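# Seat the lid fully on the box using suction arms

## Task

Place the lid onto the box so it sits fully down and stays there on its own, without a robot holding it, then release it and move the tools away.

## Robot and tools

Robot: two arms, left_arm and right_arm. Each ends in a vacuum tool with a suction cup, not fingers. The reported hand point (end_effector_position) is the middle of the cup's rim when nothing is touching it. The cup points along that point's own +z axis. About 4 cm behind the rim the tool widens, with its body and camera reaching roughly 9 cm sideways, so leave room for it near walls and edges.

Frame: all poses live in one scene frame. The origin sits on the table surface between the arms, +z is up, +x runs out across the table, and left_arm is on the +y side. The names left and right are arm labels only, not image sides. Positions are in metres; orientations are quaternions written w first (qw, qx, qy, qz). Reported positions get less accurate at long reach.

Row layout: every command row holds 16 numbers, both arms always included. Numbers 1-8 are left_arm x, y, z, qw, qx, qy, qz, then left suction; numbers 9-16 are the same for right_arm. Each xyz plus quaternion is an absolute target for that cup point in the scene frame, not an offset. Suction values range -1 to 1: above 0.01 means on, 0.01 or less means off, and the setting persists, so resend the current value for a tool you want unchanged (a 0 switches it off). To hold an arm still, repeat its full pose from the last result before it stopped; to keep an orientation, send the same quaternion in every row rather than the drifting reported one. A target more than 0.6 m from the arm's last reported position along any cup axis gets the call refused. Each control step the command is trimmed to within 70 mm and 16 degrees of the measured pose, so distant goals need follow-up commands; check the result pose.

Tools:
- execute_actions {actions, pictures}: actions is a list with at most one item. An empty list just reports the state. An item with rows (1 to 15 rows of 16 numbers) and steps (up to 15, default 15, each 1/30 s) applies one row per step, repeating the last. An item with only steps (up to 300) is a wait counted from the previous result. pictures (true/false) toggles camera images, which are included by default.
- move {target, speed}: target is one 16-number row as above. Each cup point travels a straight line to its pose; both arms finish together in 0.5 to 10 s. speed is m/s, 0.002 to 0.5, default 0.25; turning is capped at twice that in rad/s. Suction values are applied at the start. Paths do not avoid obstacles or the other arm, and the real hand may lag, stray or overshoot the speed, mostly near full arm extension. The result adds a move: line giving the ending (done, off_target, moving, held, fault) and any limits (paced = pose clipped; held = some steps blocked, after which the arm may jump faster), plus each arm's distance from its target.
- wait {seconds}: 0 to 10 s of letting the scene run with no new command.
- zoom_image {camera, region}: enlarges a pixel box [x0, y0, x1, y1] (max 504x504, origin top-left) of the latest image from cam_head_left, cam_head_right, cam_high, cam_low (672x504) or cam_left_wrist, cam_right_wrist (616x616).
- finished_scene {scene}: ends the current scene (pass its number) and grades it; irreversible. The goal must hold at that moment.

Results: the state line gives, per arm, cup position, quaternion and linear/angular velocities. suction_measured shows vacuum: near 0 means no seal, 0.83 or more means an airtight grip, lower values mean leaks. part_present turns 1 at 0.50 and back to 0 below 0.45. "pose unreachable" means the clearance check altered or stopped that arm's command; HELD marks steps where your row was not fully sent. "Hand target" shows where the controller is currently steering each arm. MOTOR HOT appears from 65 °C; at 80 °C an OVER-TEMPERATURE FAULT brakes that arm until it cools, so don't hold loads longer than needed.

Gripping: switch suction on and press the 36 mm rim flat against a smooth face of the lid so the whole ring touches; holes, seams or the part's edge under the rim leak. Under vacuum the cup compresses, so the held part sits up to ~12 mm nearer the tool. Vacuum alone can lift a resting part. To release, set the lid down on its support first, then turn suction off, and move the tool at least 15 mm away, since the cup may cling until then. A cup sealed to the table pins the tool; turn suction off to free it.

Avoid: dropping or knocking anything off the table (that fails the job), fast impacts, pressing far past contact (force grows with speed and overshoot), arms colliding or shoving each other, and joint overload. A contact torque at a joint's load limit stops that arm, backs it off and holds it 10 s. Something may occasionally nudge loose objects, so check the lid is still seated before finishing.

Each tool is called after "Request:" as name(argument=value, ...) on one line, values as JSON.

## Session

Request:
execute_actions(actions=[])

Scene clock: 0.00 s of 5000.00 s.
left_arm: end_effector_position=(+0.3431, +0.2603, +0.2434) suction_measured=0.00 part_present=0 end_effector_quat_wxyz=(-0.000, -0.241, +0.970, -0.001) end_effector_velocity=(-0.000, -0.001, -0.000) end_effector_angular_velocity=(+0.000, +0.000, -0.002) | right_arm: end_effector_position=(+0.3431, -0.3501, +0.2433) suction_measured=0.00 part_present=0 end_effector_quat_wxyz=(-0.001, +0.172, +0.985, +0.001) end_effector_velocity=(+0.000, +0.000, -0.000) end_effector_angular_velocity=(-0.001, +0.000, -0.001)
Joint positions: left_arm=[-0.002 -0.246 -0.     0.923 -0.002  1.169  1.83 ] | right_arm=[ 0.    -0.248  0.002  0.921  0.003  1.17   2.878]
Joint velocities: left_arm=[-0.001 -0.    -0.001 -0.    -0.     0.    -0.   ] | right_arm=[ 0.     0.001  0.     0.    -0.    -0.     0.002]
Motor temperatures (°C, as the motors report them): left_arm=[37 34 38 41 33 39 36] | right_arm=[35 38 41 37 42 38 36]
Hand target (left_arm): +0.343, +0.260, +0.243; -0.000, -0.242, +0.970, -0.001
Hand target (right_arm): +0.343, -0.350, +0.243; -0.001, +0.172, +0.985, +0.001
camera_calibration (this result's frames):
cam_left_wrist: T_world_to_cam=[[0.471516, -0.879196, 0.0684658, 0.0631552], [-0.795701, -0.390694, 0.462838, 0.283569], [-0.380176, -0.272713, -0.883795, 0.500002], [0, 0, 0, 1]] pos_world=[0.385946, 0.302672, 0.306329]
cam_right_wrist: T_world_to_cam=[[-0.341431, -0.936488, 0.0800941, -0.236987], [-0.843238, 0.342843, 0.414014, 0.334509], [-0.415179, 0.0738191, -0.90674, 0.471905], [0, 0, 0, 1]] pos_world=[0.397081, -0.371455, 0.308385]

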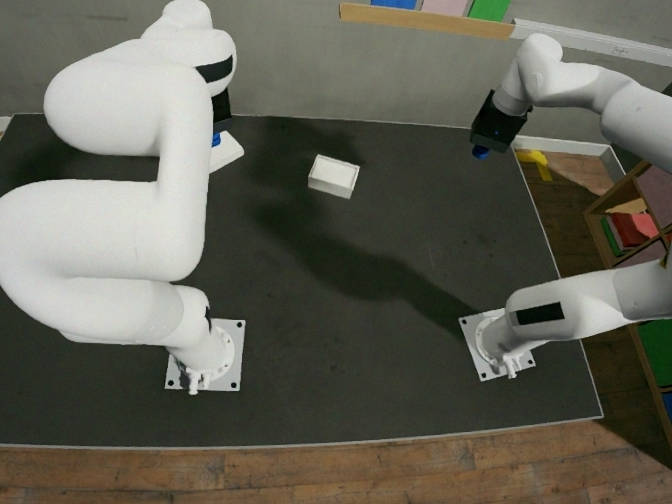

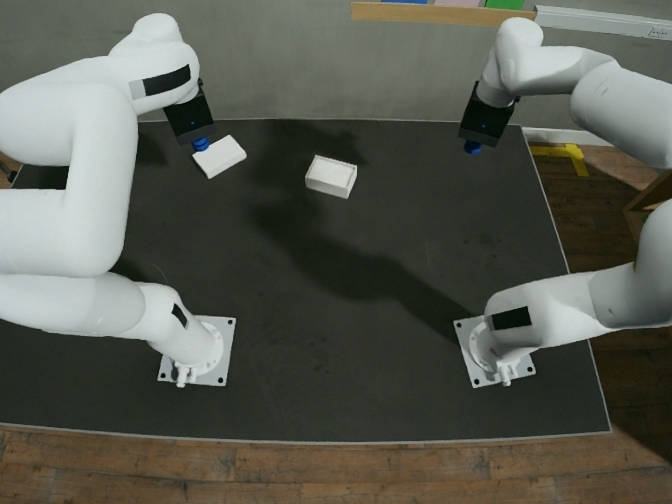

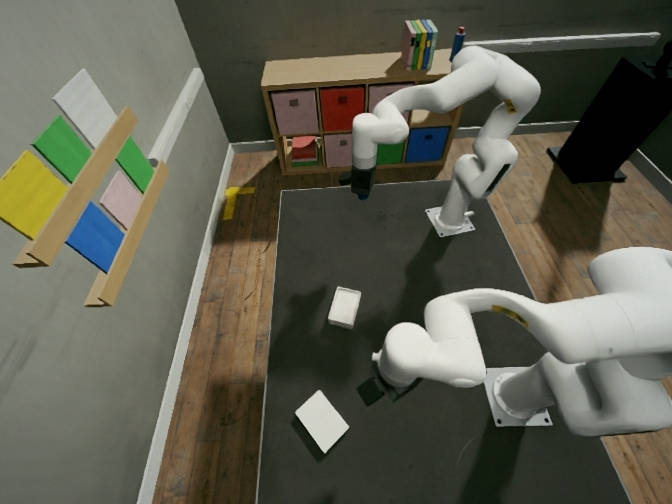

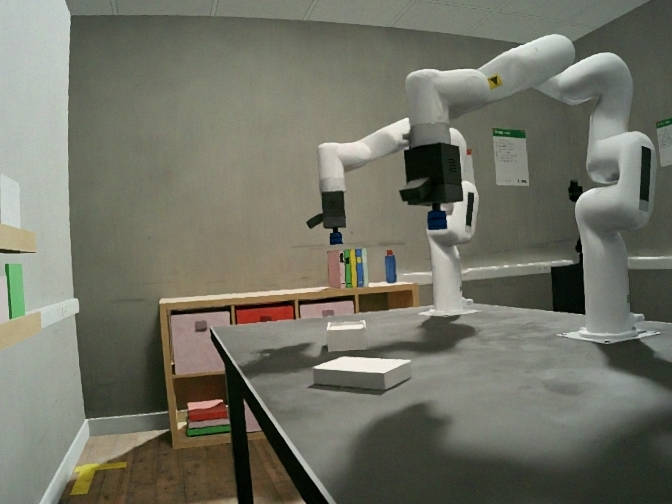

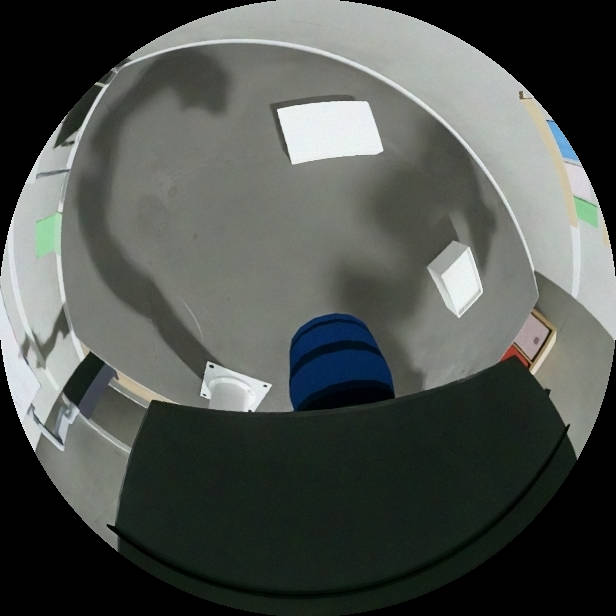

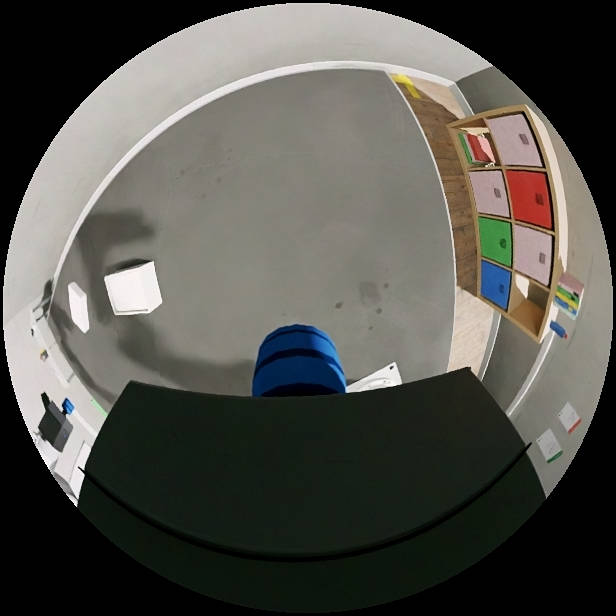

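Request:
move(target=[0.530,0.322,0.13,0,-0.361,0.933,0,0, 0.343,-0.350,0.243,0,0.172,0.985,0,0])

Scene clock: 9.90 s of 5000.00 s.
left_arm: end_effector_position=(+0.5300, +0.3216, +0.1298) suction_measured=0.00 part_present=0 end_effector_quat_wxyz=(+0.001, -0.361, +0.933, -0.000) end_effector_velocity=(-0.001, +0.002, -0.004) end_effector_angular_velocity=(+0.000, +0.009, +0.003) | right_arm: end_effector_position=(+0.3430, -0.3500, +0.2430) suction_measured=0.00 part_present=0 end_effector_quat_wxyz=(-0.000, +0.172, +0.985, -0.000) end_effector_velocity=(-0.000, +0.001, -0.001) end_effector_angular_velocity=(-0.000, +0.001, +0.001)
Joint positions: left_arm=[ 0.065  0.478  0.058  1.491 -0.032  1.013  1.715] | right_arm=[ 0.001 -0.249  0.003  0.919  0.001  1.168  2.881]
Joint velocities: left_arm=[ 0.002  0.01   0.001  0.005 -0.     0.004 -0.   ] | right_arm=[-0.     0.001  0.001 -0.     0.    -0.     0.001]
Motor temperatures (°C, as the motors report them): left_arm=[37 34 38 43 33 39 36] | right_arm=[35 38 41 40 42 38 36]
Hand target (left_arm): +0.530, +0.322, +0.129; +0.000, -0.361, +0.933, -0.000
Hand target (right_arm): +0.343, -0.350, +0.243; -0.000, +0.172, +0.985, -0.000
Off the commanded pose (left_arm): 0.000 m, 0 deg.
Off the commanded pose (right_arm): 0.000 m, 0 deg.
After step 90, 5.43 s passed at rest.
move: done
camera_calibration (this result's frames):
cam_left_wrist: T_world_to_cam=[[0.674578, -0.735056, 0.0680989, -0.117281], [-0.674638, -0.576414, 0.461096, 0.504509], [-0.299678, -0.356988, -0.884733, 0.471982], [0, 0, 0, 1]] pos_world=[0.560919, 0.37309, 0.192937]
cam_right_wrist: T_world_to_cam=[[-0.342328, -0.936043, 0.0814577, -0.236735], [-0.843584, 0.344371, 0.412038, 0.335664], [-0.413737, 0.0723355, -0.907518, 0.470807], [0, 0, 0, 1]] pos_world=[0.39691, -0.371243, 0.308244]

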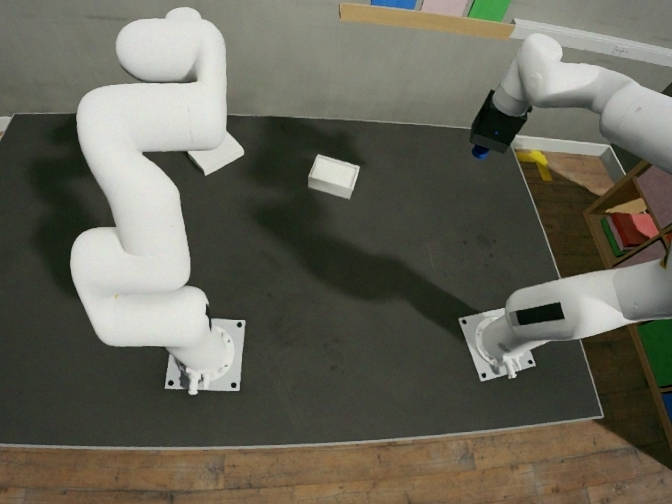

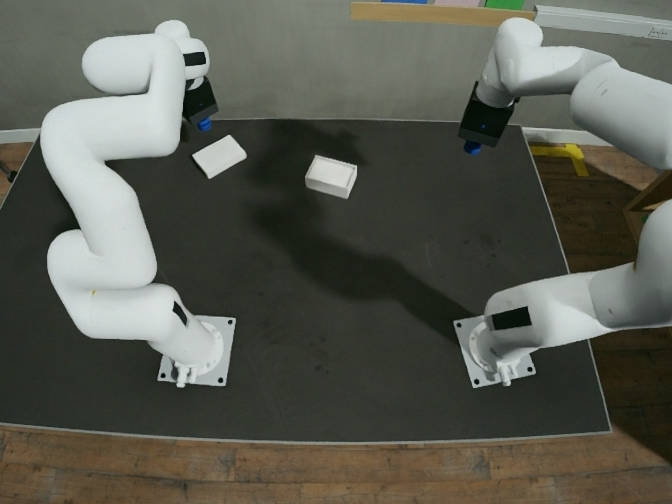

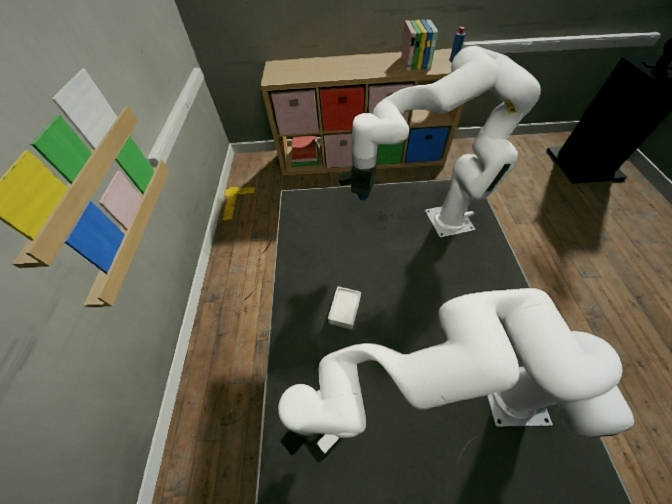

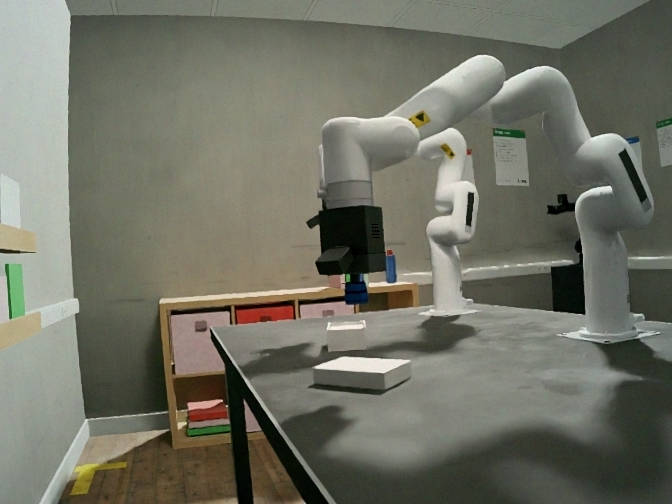

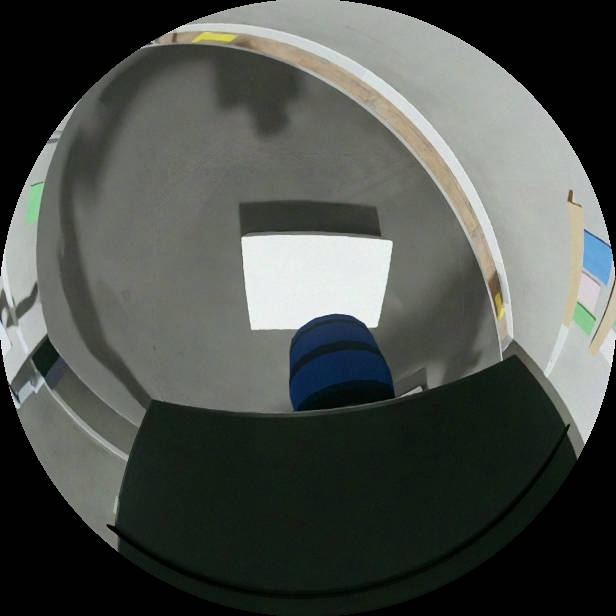

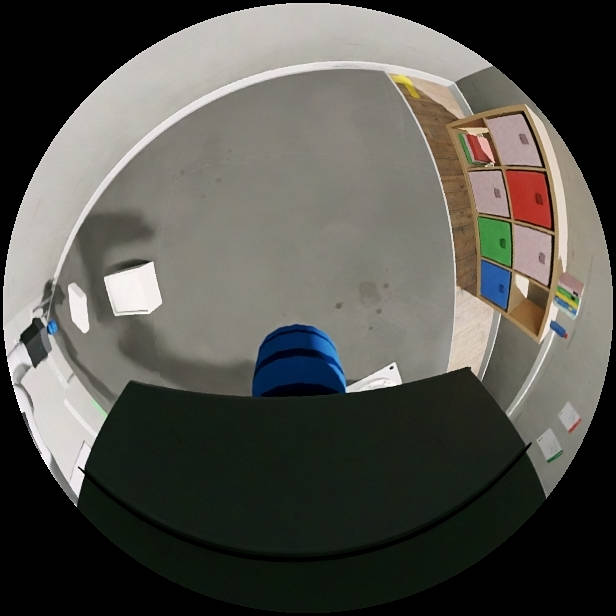

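Request:
move(target=[0.5265,0.318,0.036,0,-0.361,0.933,0,0, 0.343,-0.350,0.243,0,0.172,0.985,0,0], speed=0.15)

Request:
move(target=[0.5265,0.318,0.02,0,-0.361,0.933,0,1, 0.343,-0.350,0.243,0,0.172,0.985,0,0], speed=0.02)

Scene clock: 22.10 s of 5000.00 s.
left_arm: end_effector_position=(+0.5267, +0.3181, +0.0365) suction_measured=0.00 part_present=0 end_effector_quat_wxyz=(+0.001, -0.361, +0.933, -0.000) end_effector_velocity=(-0.003, -0.001, -0.005) end_effector_angular_velocity=(-0.000, +0.010, -0.002) | right_arm: end_effector_position=(+0.3430, -0.3500, +0.2430) suction_measured=0.00 part_present=0 end_effector_quat_wxyz=(+0.000, +0.172, +0.985, -0.000) end_effector_velocity=(-0.000, -0.000, -0.000) end_effector_angular_velocity=(-0.000, +0.000, +0.001)
Joint positions: left_arm=[ 0.064  0.607  0.052  1.404 -0.041  0.798  1.715] | right_arm=[ 0.001 -0.249  0.003  0.919  0.001  1.168  2.881]
Joint velocities: left_arm=[-0.001  0.005 -0.    -0.005  0.001 -0.     0.   ] | right_arm=[ 0.     0.    -0.     0.    -0.001  0.    -0.002]
Motor temperatures (°C, as the motors report them): left_arm=[37 35 38 45 33 39 36] | right_arm=[35 38 41 43 42 38 36]
Hand target (left_arm): +0.526, +0.318, +0.036; +0.000, -0.361, +0.933, +0.000
Hand target (right_arm): +0.343, -0.350, +0.243; +0.000, +0.172, +0.985, -0.000
Off the commanded pose (left_arm): 0.001 m, 0 deg.
Off the commanded pose (right_arm): 0.000 m, 0 deg.
After step 90, 8.10 s passed at rest.
move: done
camera_calibration (this result's frames):
cam_left_wrist: T_world_to_cam=[[0.67495, -0.734734, 0.0678884, -0.111564], [-0.674322, -0.576858, 0.461003, 0.543368], [-0.299553, -0.356933, -0.884798, 0.387125], [0, 0, 0, 1]] pos_world=[0.55767, 0.369654, 0.0996064]
cam_right_wrist: T_world_to_cam=[[-0.342322, -0.936045, 0.0814521, -0.236734], [-0.843588, 0.344364, 0.412035, 0.335664], [-0.413732, 0.0723365, -0.90752, 0.470808], [0, 0, 0, 1]] pos_world=[0.396911, -0.371241, 0.308245]

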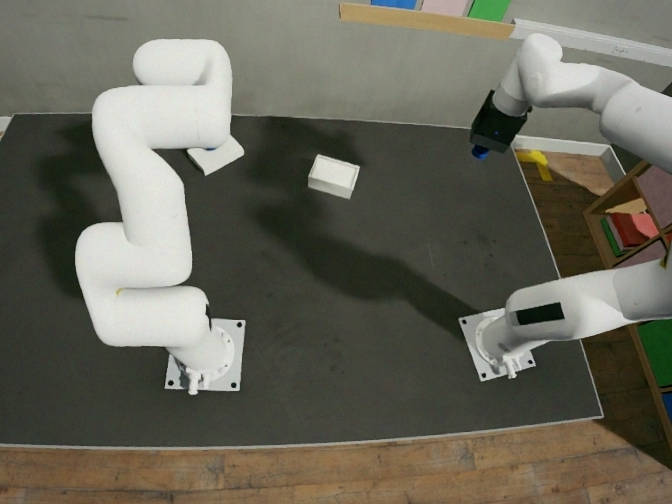

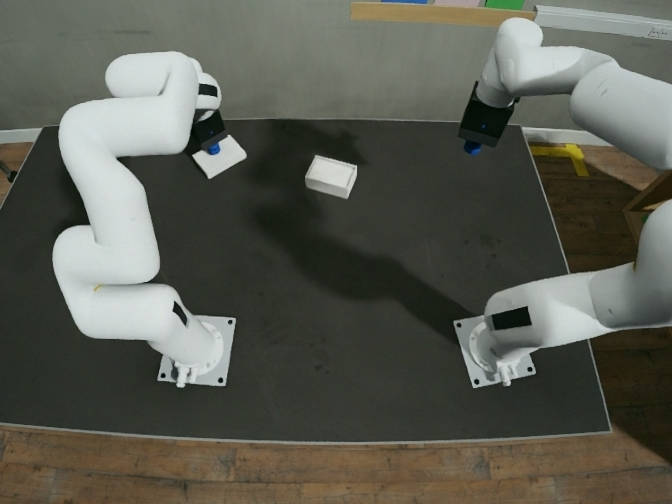

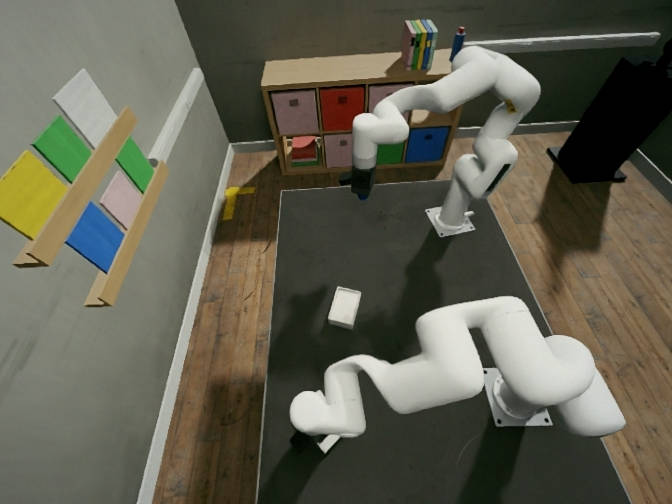

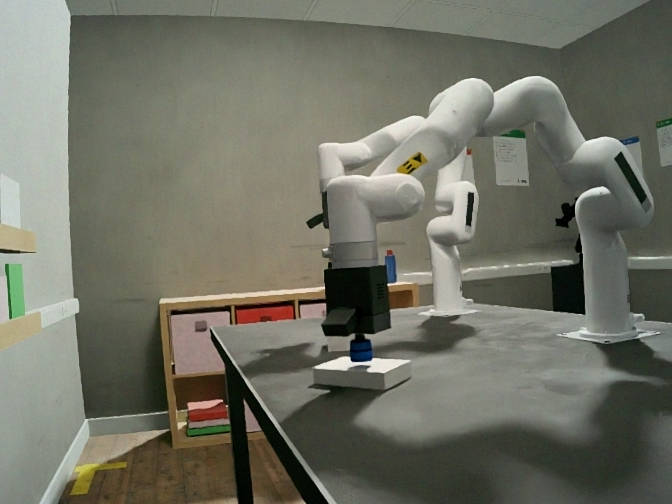

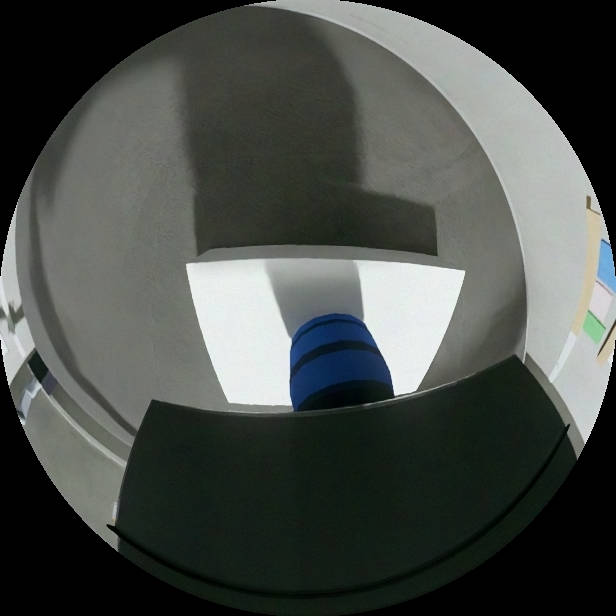

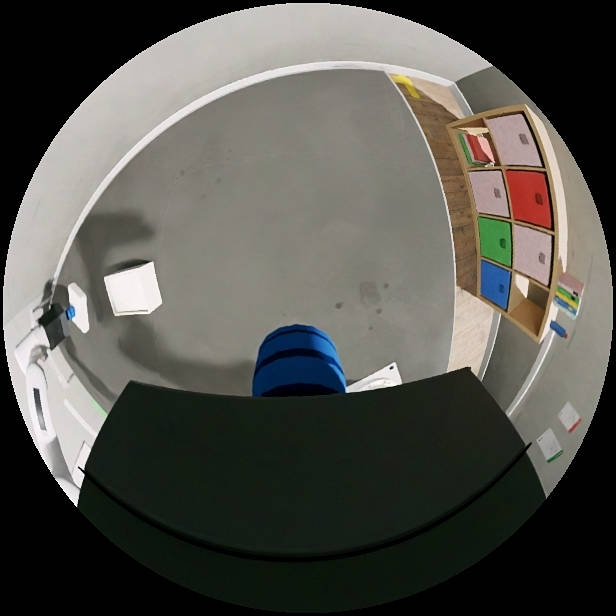

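Scene clock: 23.20 s of 5000.00 s.
left_arm: end_effector_position=(+0.5265, +0.3180, +0.0200) suction_measured=0.99 part_present=1 end_effector_quat_wxyz=(-0.000, -0.361, +0.933, +0.000) end_effector_velocity=(+0.002, +0.000, +0.001) end_effector_angular_velocity=(+0.001, -0.006, -0.001) | right_arm: end_effector_position=(+0.3430, -0.3500, +0.2430) suction_measured=0.00 part_present=0 end_effector_quat_wxyz=(-0.000, +0.172, +0.985, +0.000) end_effector_velocity=(-0.001, +0.001, -0.001) end_effector_angular_velocity=(+0.000, +0.004, -0.000)
Joint positions: left_arm=[ 0.065  0.637  0.05   1.401 -0.043  0.766  1.716] | right_arm=[ 0.001 -0.249  0.003  0.919  0.001  1.168  2.881]
Joint velocities: left_arm=[-0.    -0.    -0.     0.003  0.    -0.003  0.   ] | right_arm=[ 0.     0.001  0.001 -0.     0.001  0.002  0.001]
Motor temperatures (°C, as the motors report them): left_arm=[37 35 38 45 33 39 36] | right_arm=[35 38 41 43 42 38 36]
Hand target (left_arm): +0.526, +0.318, +0.020; +0.000, -0.361, +0.933, +0.000
Hand target (right_arm): +0.343, -0.350, +0.243; +0.000, +0.172, +0.985, +0.000
Off the commanded pose (left_arm): 0.000 m, 0 deg.
Off the commanded pose (right_arm): 0.000 m, 0 deg.
move: done
camera_calibration (this result's frames):
cam_left_wrist: T_world_to_cam=[[0.67481, -0.734919, 0.0672774, -0.110208], [-0.673962, -0.576553, 0.461912, 0.550406], [-0.300679, -0.357045, -0.88437, 0.37306], [0, 0, 0, 1]] pos_world=[0.557493, 0.369544, 0.0830981]
cam_right_wrist: T_world_to_cam=[[-0.342322, -0.936045, 0.0814521, -0.236734], [-0.843588, 0.344364, 0.412035, 0.335664], [-0.413732, 0.0723368, -0.90752, 0.470808], [0, 0, 0, 1]] pos_world=[0.396911, -0.371241, 0.308245]

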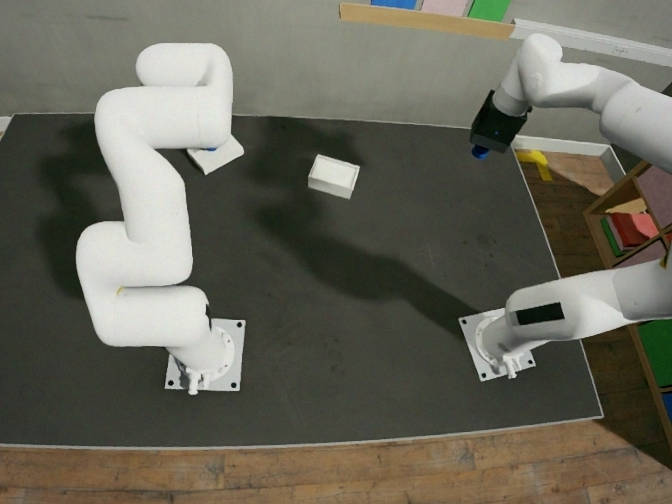

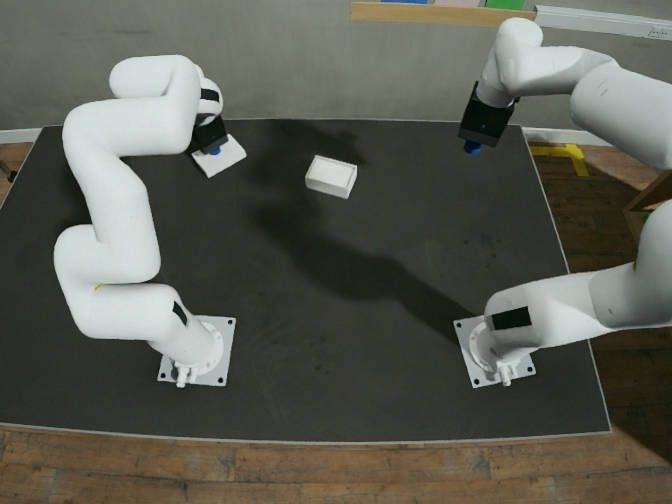

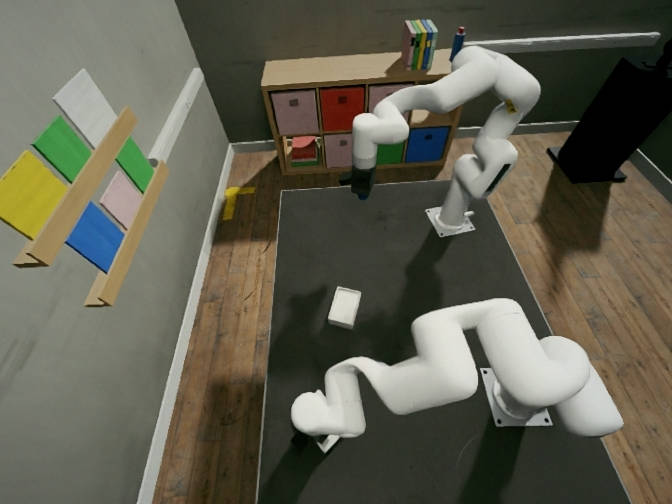

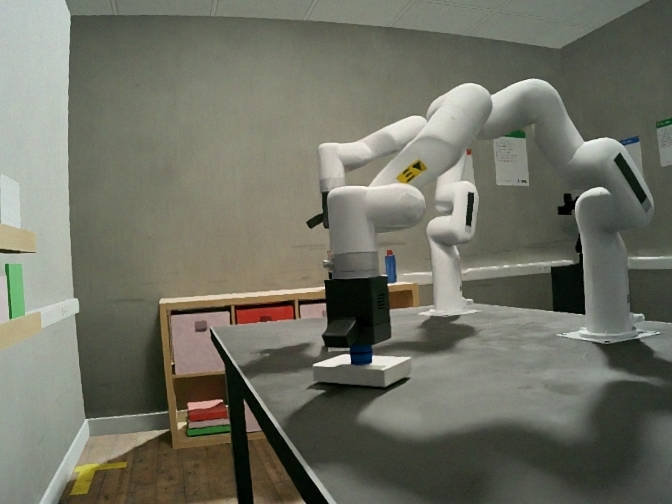

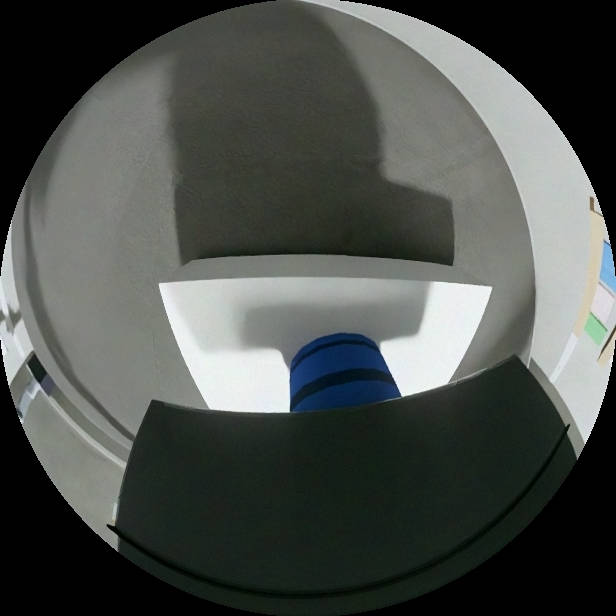

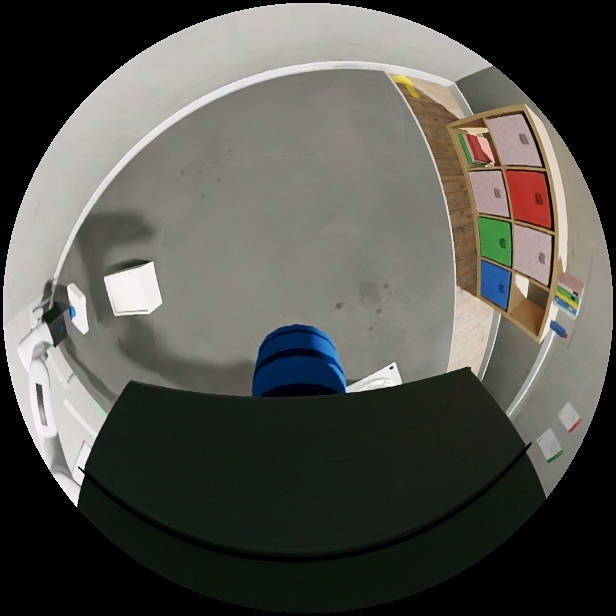

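Request:
move(target=[0.5265,0.318,0.09,0,-0.361,0.933,0,1, 0.343,-0.350,0.243,0,0.172,0.985,0,0], speed=0.1)

Request:
move(target=[0.351,0.018,0.08,0,0.1305,0.9914,0,1, 0.343,-0.350,0.243,0,0.172,0.985,0,0], speed=0.2)

Scene clock: 29.83 s of 5000.00 s.
left_arm: end_effector_position=(+0.5263, +0.3179, +0.0894) suction_measured=0.99 part_present=1 end_effector_quat_wxyz=(-0.001, -0.361, +0.933, +0.000) end_effector_velocity=(-0.001, +0.000, -0.000) end_effector_angular_velocity=(-0.002, +0.005, +0.001) | right_arm: end_effector_position=(+0.3430, -0.3500, +0.2430) suction_measured=0.00 part_present=0 end_effector_quat_wxyz=(-0.000, +0.172, +0.985, -0.000) end_effector_velocity=(+0.000, +0.000, +0.000) end_effector_angular_velocity=(+0.000, -0.001, -0.000)
Joint positions: left_arm=[ 0.061  0.52   0.055  1.433 -0.035  0.915  1.711] | right_arm=[ 0.001 -0.249  0.003  0.919  0.001  1.168  2.881]
Joint velocities: left_arm=[ 0.001  0.    -0.    -0.    -0.001  0.005 -0.   ] | right_arm=[-0.    -0.001  0.001 -0.     0.    -0.     0.   ]
Motor temperatures (°C, as the motors report them): left_arm=[37 35 38 45 33 39 36] | right_arm=[35 38 41 44 42 38 36]
Hand target (left_arm): +0.527, +0.318, +0.090; -0.000, -0.361, +0.933, -0.000
Hand target (right_arm): +0.343, -0.350, +0.243; -0.000, +0.172, +0.985, -0.000
Off the commanded pose (left_arm): 0.001 m, 0 deg.
Off the commanded pose (right_arm): 0.000 m, 0 deg.
After step 90, 2.57 s passed at rest.
move: done
camera_calibration (this result's frames):
cam_left_wrist: T_world_to_cam=[[0.674703, -0.735072, 0.0666728, -0.114636], [-0.673576, -0.57628, 0.462815, 0.517815], [-0.30178, -0.357172, -0.883944, 0.43488], [0, 0, 0, 1]] pos_world=[0.557371, 0.369468, 0.1524]
cam_right_wrist: T_world_to_cam=[[-0.342322, -0.936045, 0.0814521, -0.236734], [-0.843588, 0.344364, 0.412035, 0.335664], [-0.413732, 0.0723366, -0.90752, 0.470808], [0, 0, 0, 1]] pos_world=[0.396911, -0.371241, 0.308245]

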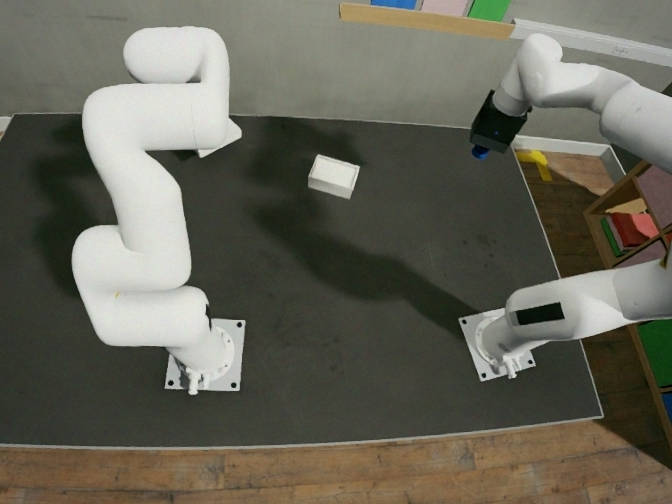

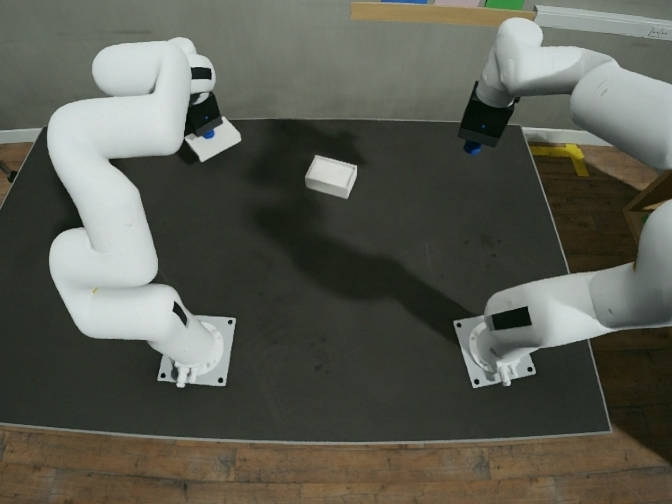

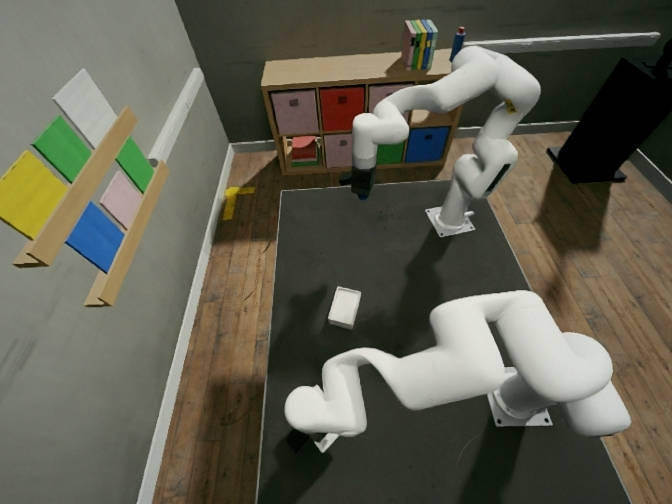

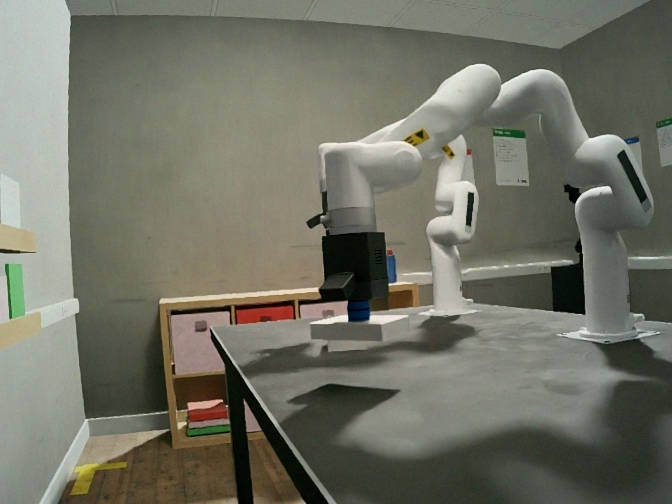

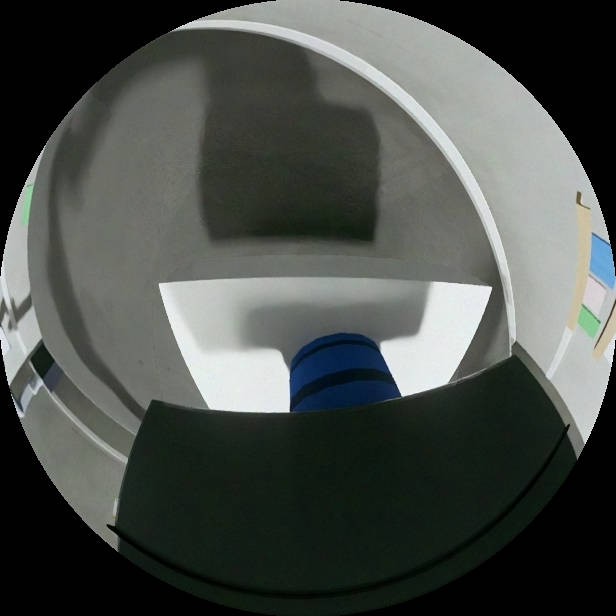

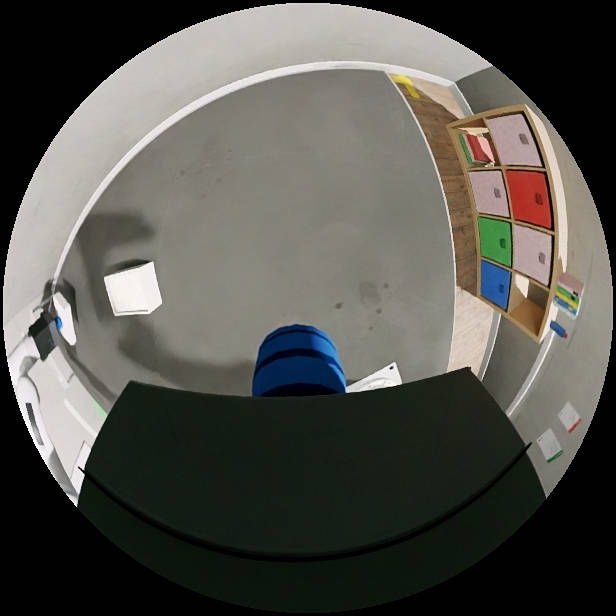

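Scene clock: 32.73 s of 5000.00 s.
left_arm: end_effector_position=(+0.3507, +0.0187, +0.0803) suction_measured=0.99 part_present=1 end_effector_quat_wxyz=(-0.001, +0.129, +0.992, -0.000) end_effector_velocity=(-0.002, -0.003, -0.000) end_effector_angular_velocity=(+0.000, +0.000, -0.008) | right_arm: end_effector_position=(+0.3430, -0.3500, +0.2430) suction_measured=0.00 part_present=0 end_effector_quat_wxyz=(+0.000, +0.172, +0.985, -0.000) end_effector_velocity=(+0.000, -0.001, +0.000) end_effector_angular_velocity=(+0.000, -0.001, -0.003)
Joint positions: left_arm=[-0.258  0.244 -0.273  0.974  0.096  0.742  1.983] | right_arm=[ 0.001 -0.249  0.003  0.919  0.001  1.168  2.881]
Joint velocities: left_arm=[-0.004  0.001 -0.003  0.     0.001  0.001  0.001] | right_arm=[ 0.    -0.    -0.002 -0.    -0.    -0.     0.001]
Motor temperatures (°C, as the motors report them): left_arm=[37 36 38 45 33 39 36] | right_arm=[35 38 41 44 42 38 36]
Hand target (left_arm): +0.350, +0.018, +0.080; -0.001, +0.130, +0.991, -0.000
Hand target (right_arm): +0.343, -0.350, +0.243; +0.000, +0.172, +0.985, +0.000
Off the commanded pose (left_arm): 0.001 m, 0 deg.
Off the commanded pose (right_arm): 0.000 m, 0 deg.
move: done
camera_calibration (this result's frames):
cam_left_wrist: T_world_to_cam=[[-0.251588, -0.965465, 0.0676834, 0.113543], [-0.849333, 0.253774, 0.462852, 0.277428], [-0.464043, 0.0589624, -0.883848, 0.316095], [0, 0, 0, 1]] pos_world=[0.410876, 0.0205805, 0.143287]
cam_right_wrist: T_world_to_cam=[[-0.342322, -0.936045, 0.0814524, -0.236734], [-0.843588, 0.344364, 0.412035, 0.335664], [-0.413732, 0.0723365, -0.90752, 0.470808], [0, 0, 0, 1]] pos_world=[0.396911, -0.371241, 0.308245]

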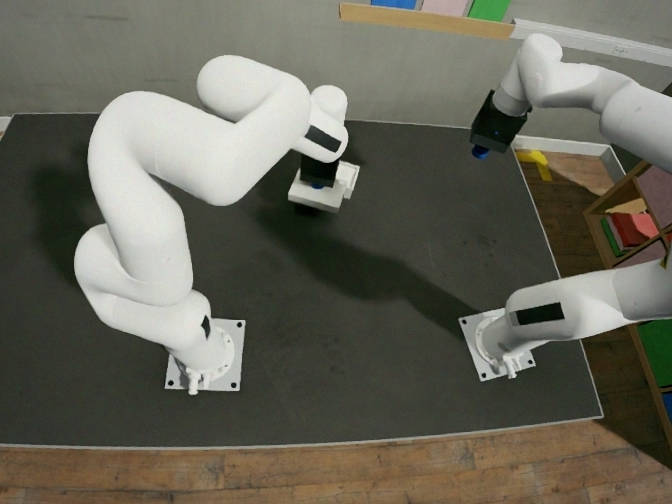

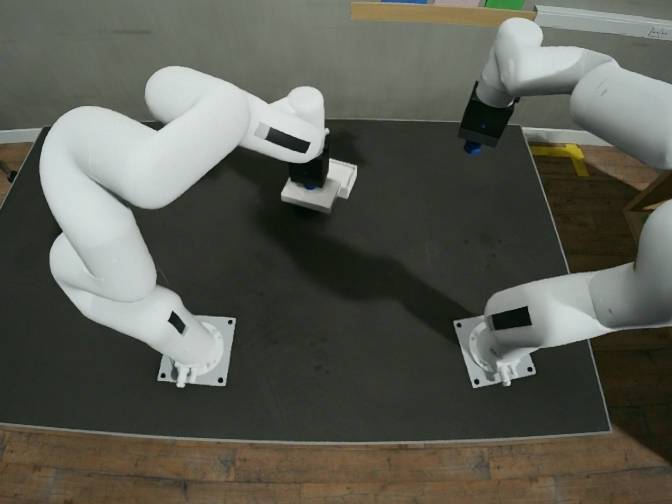

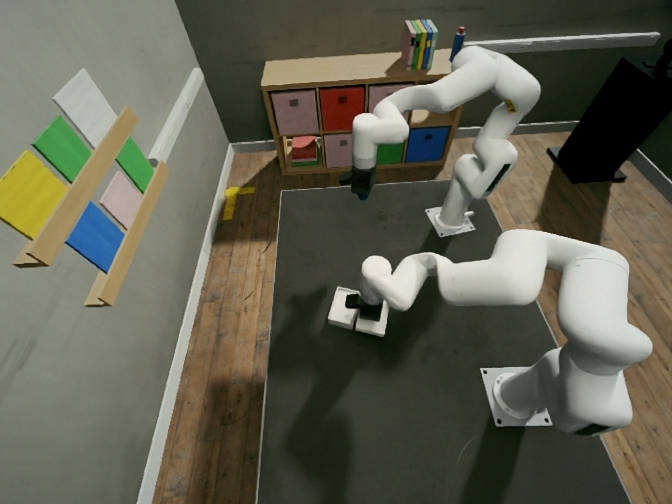

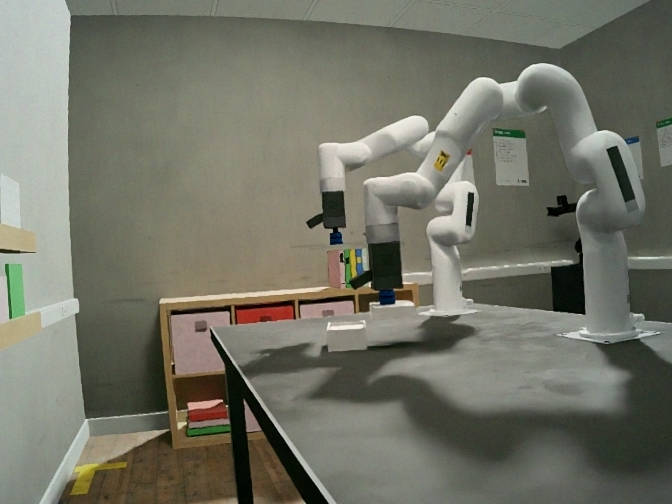

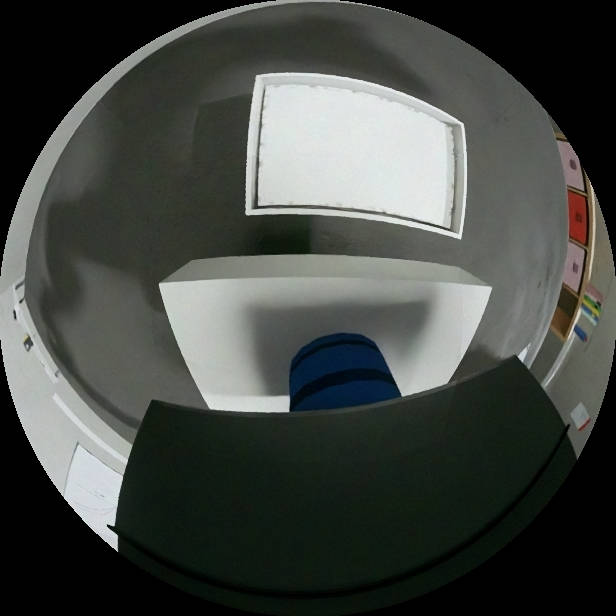

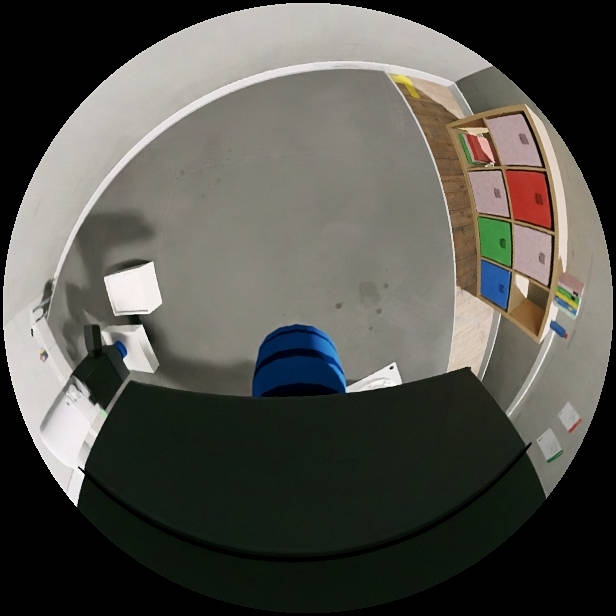

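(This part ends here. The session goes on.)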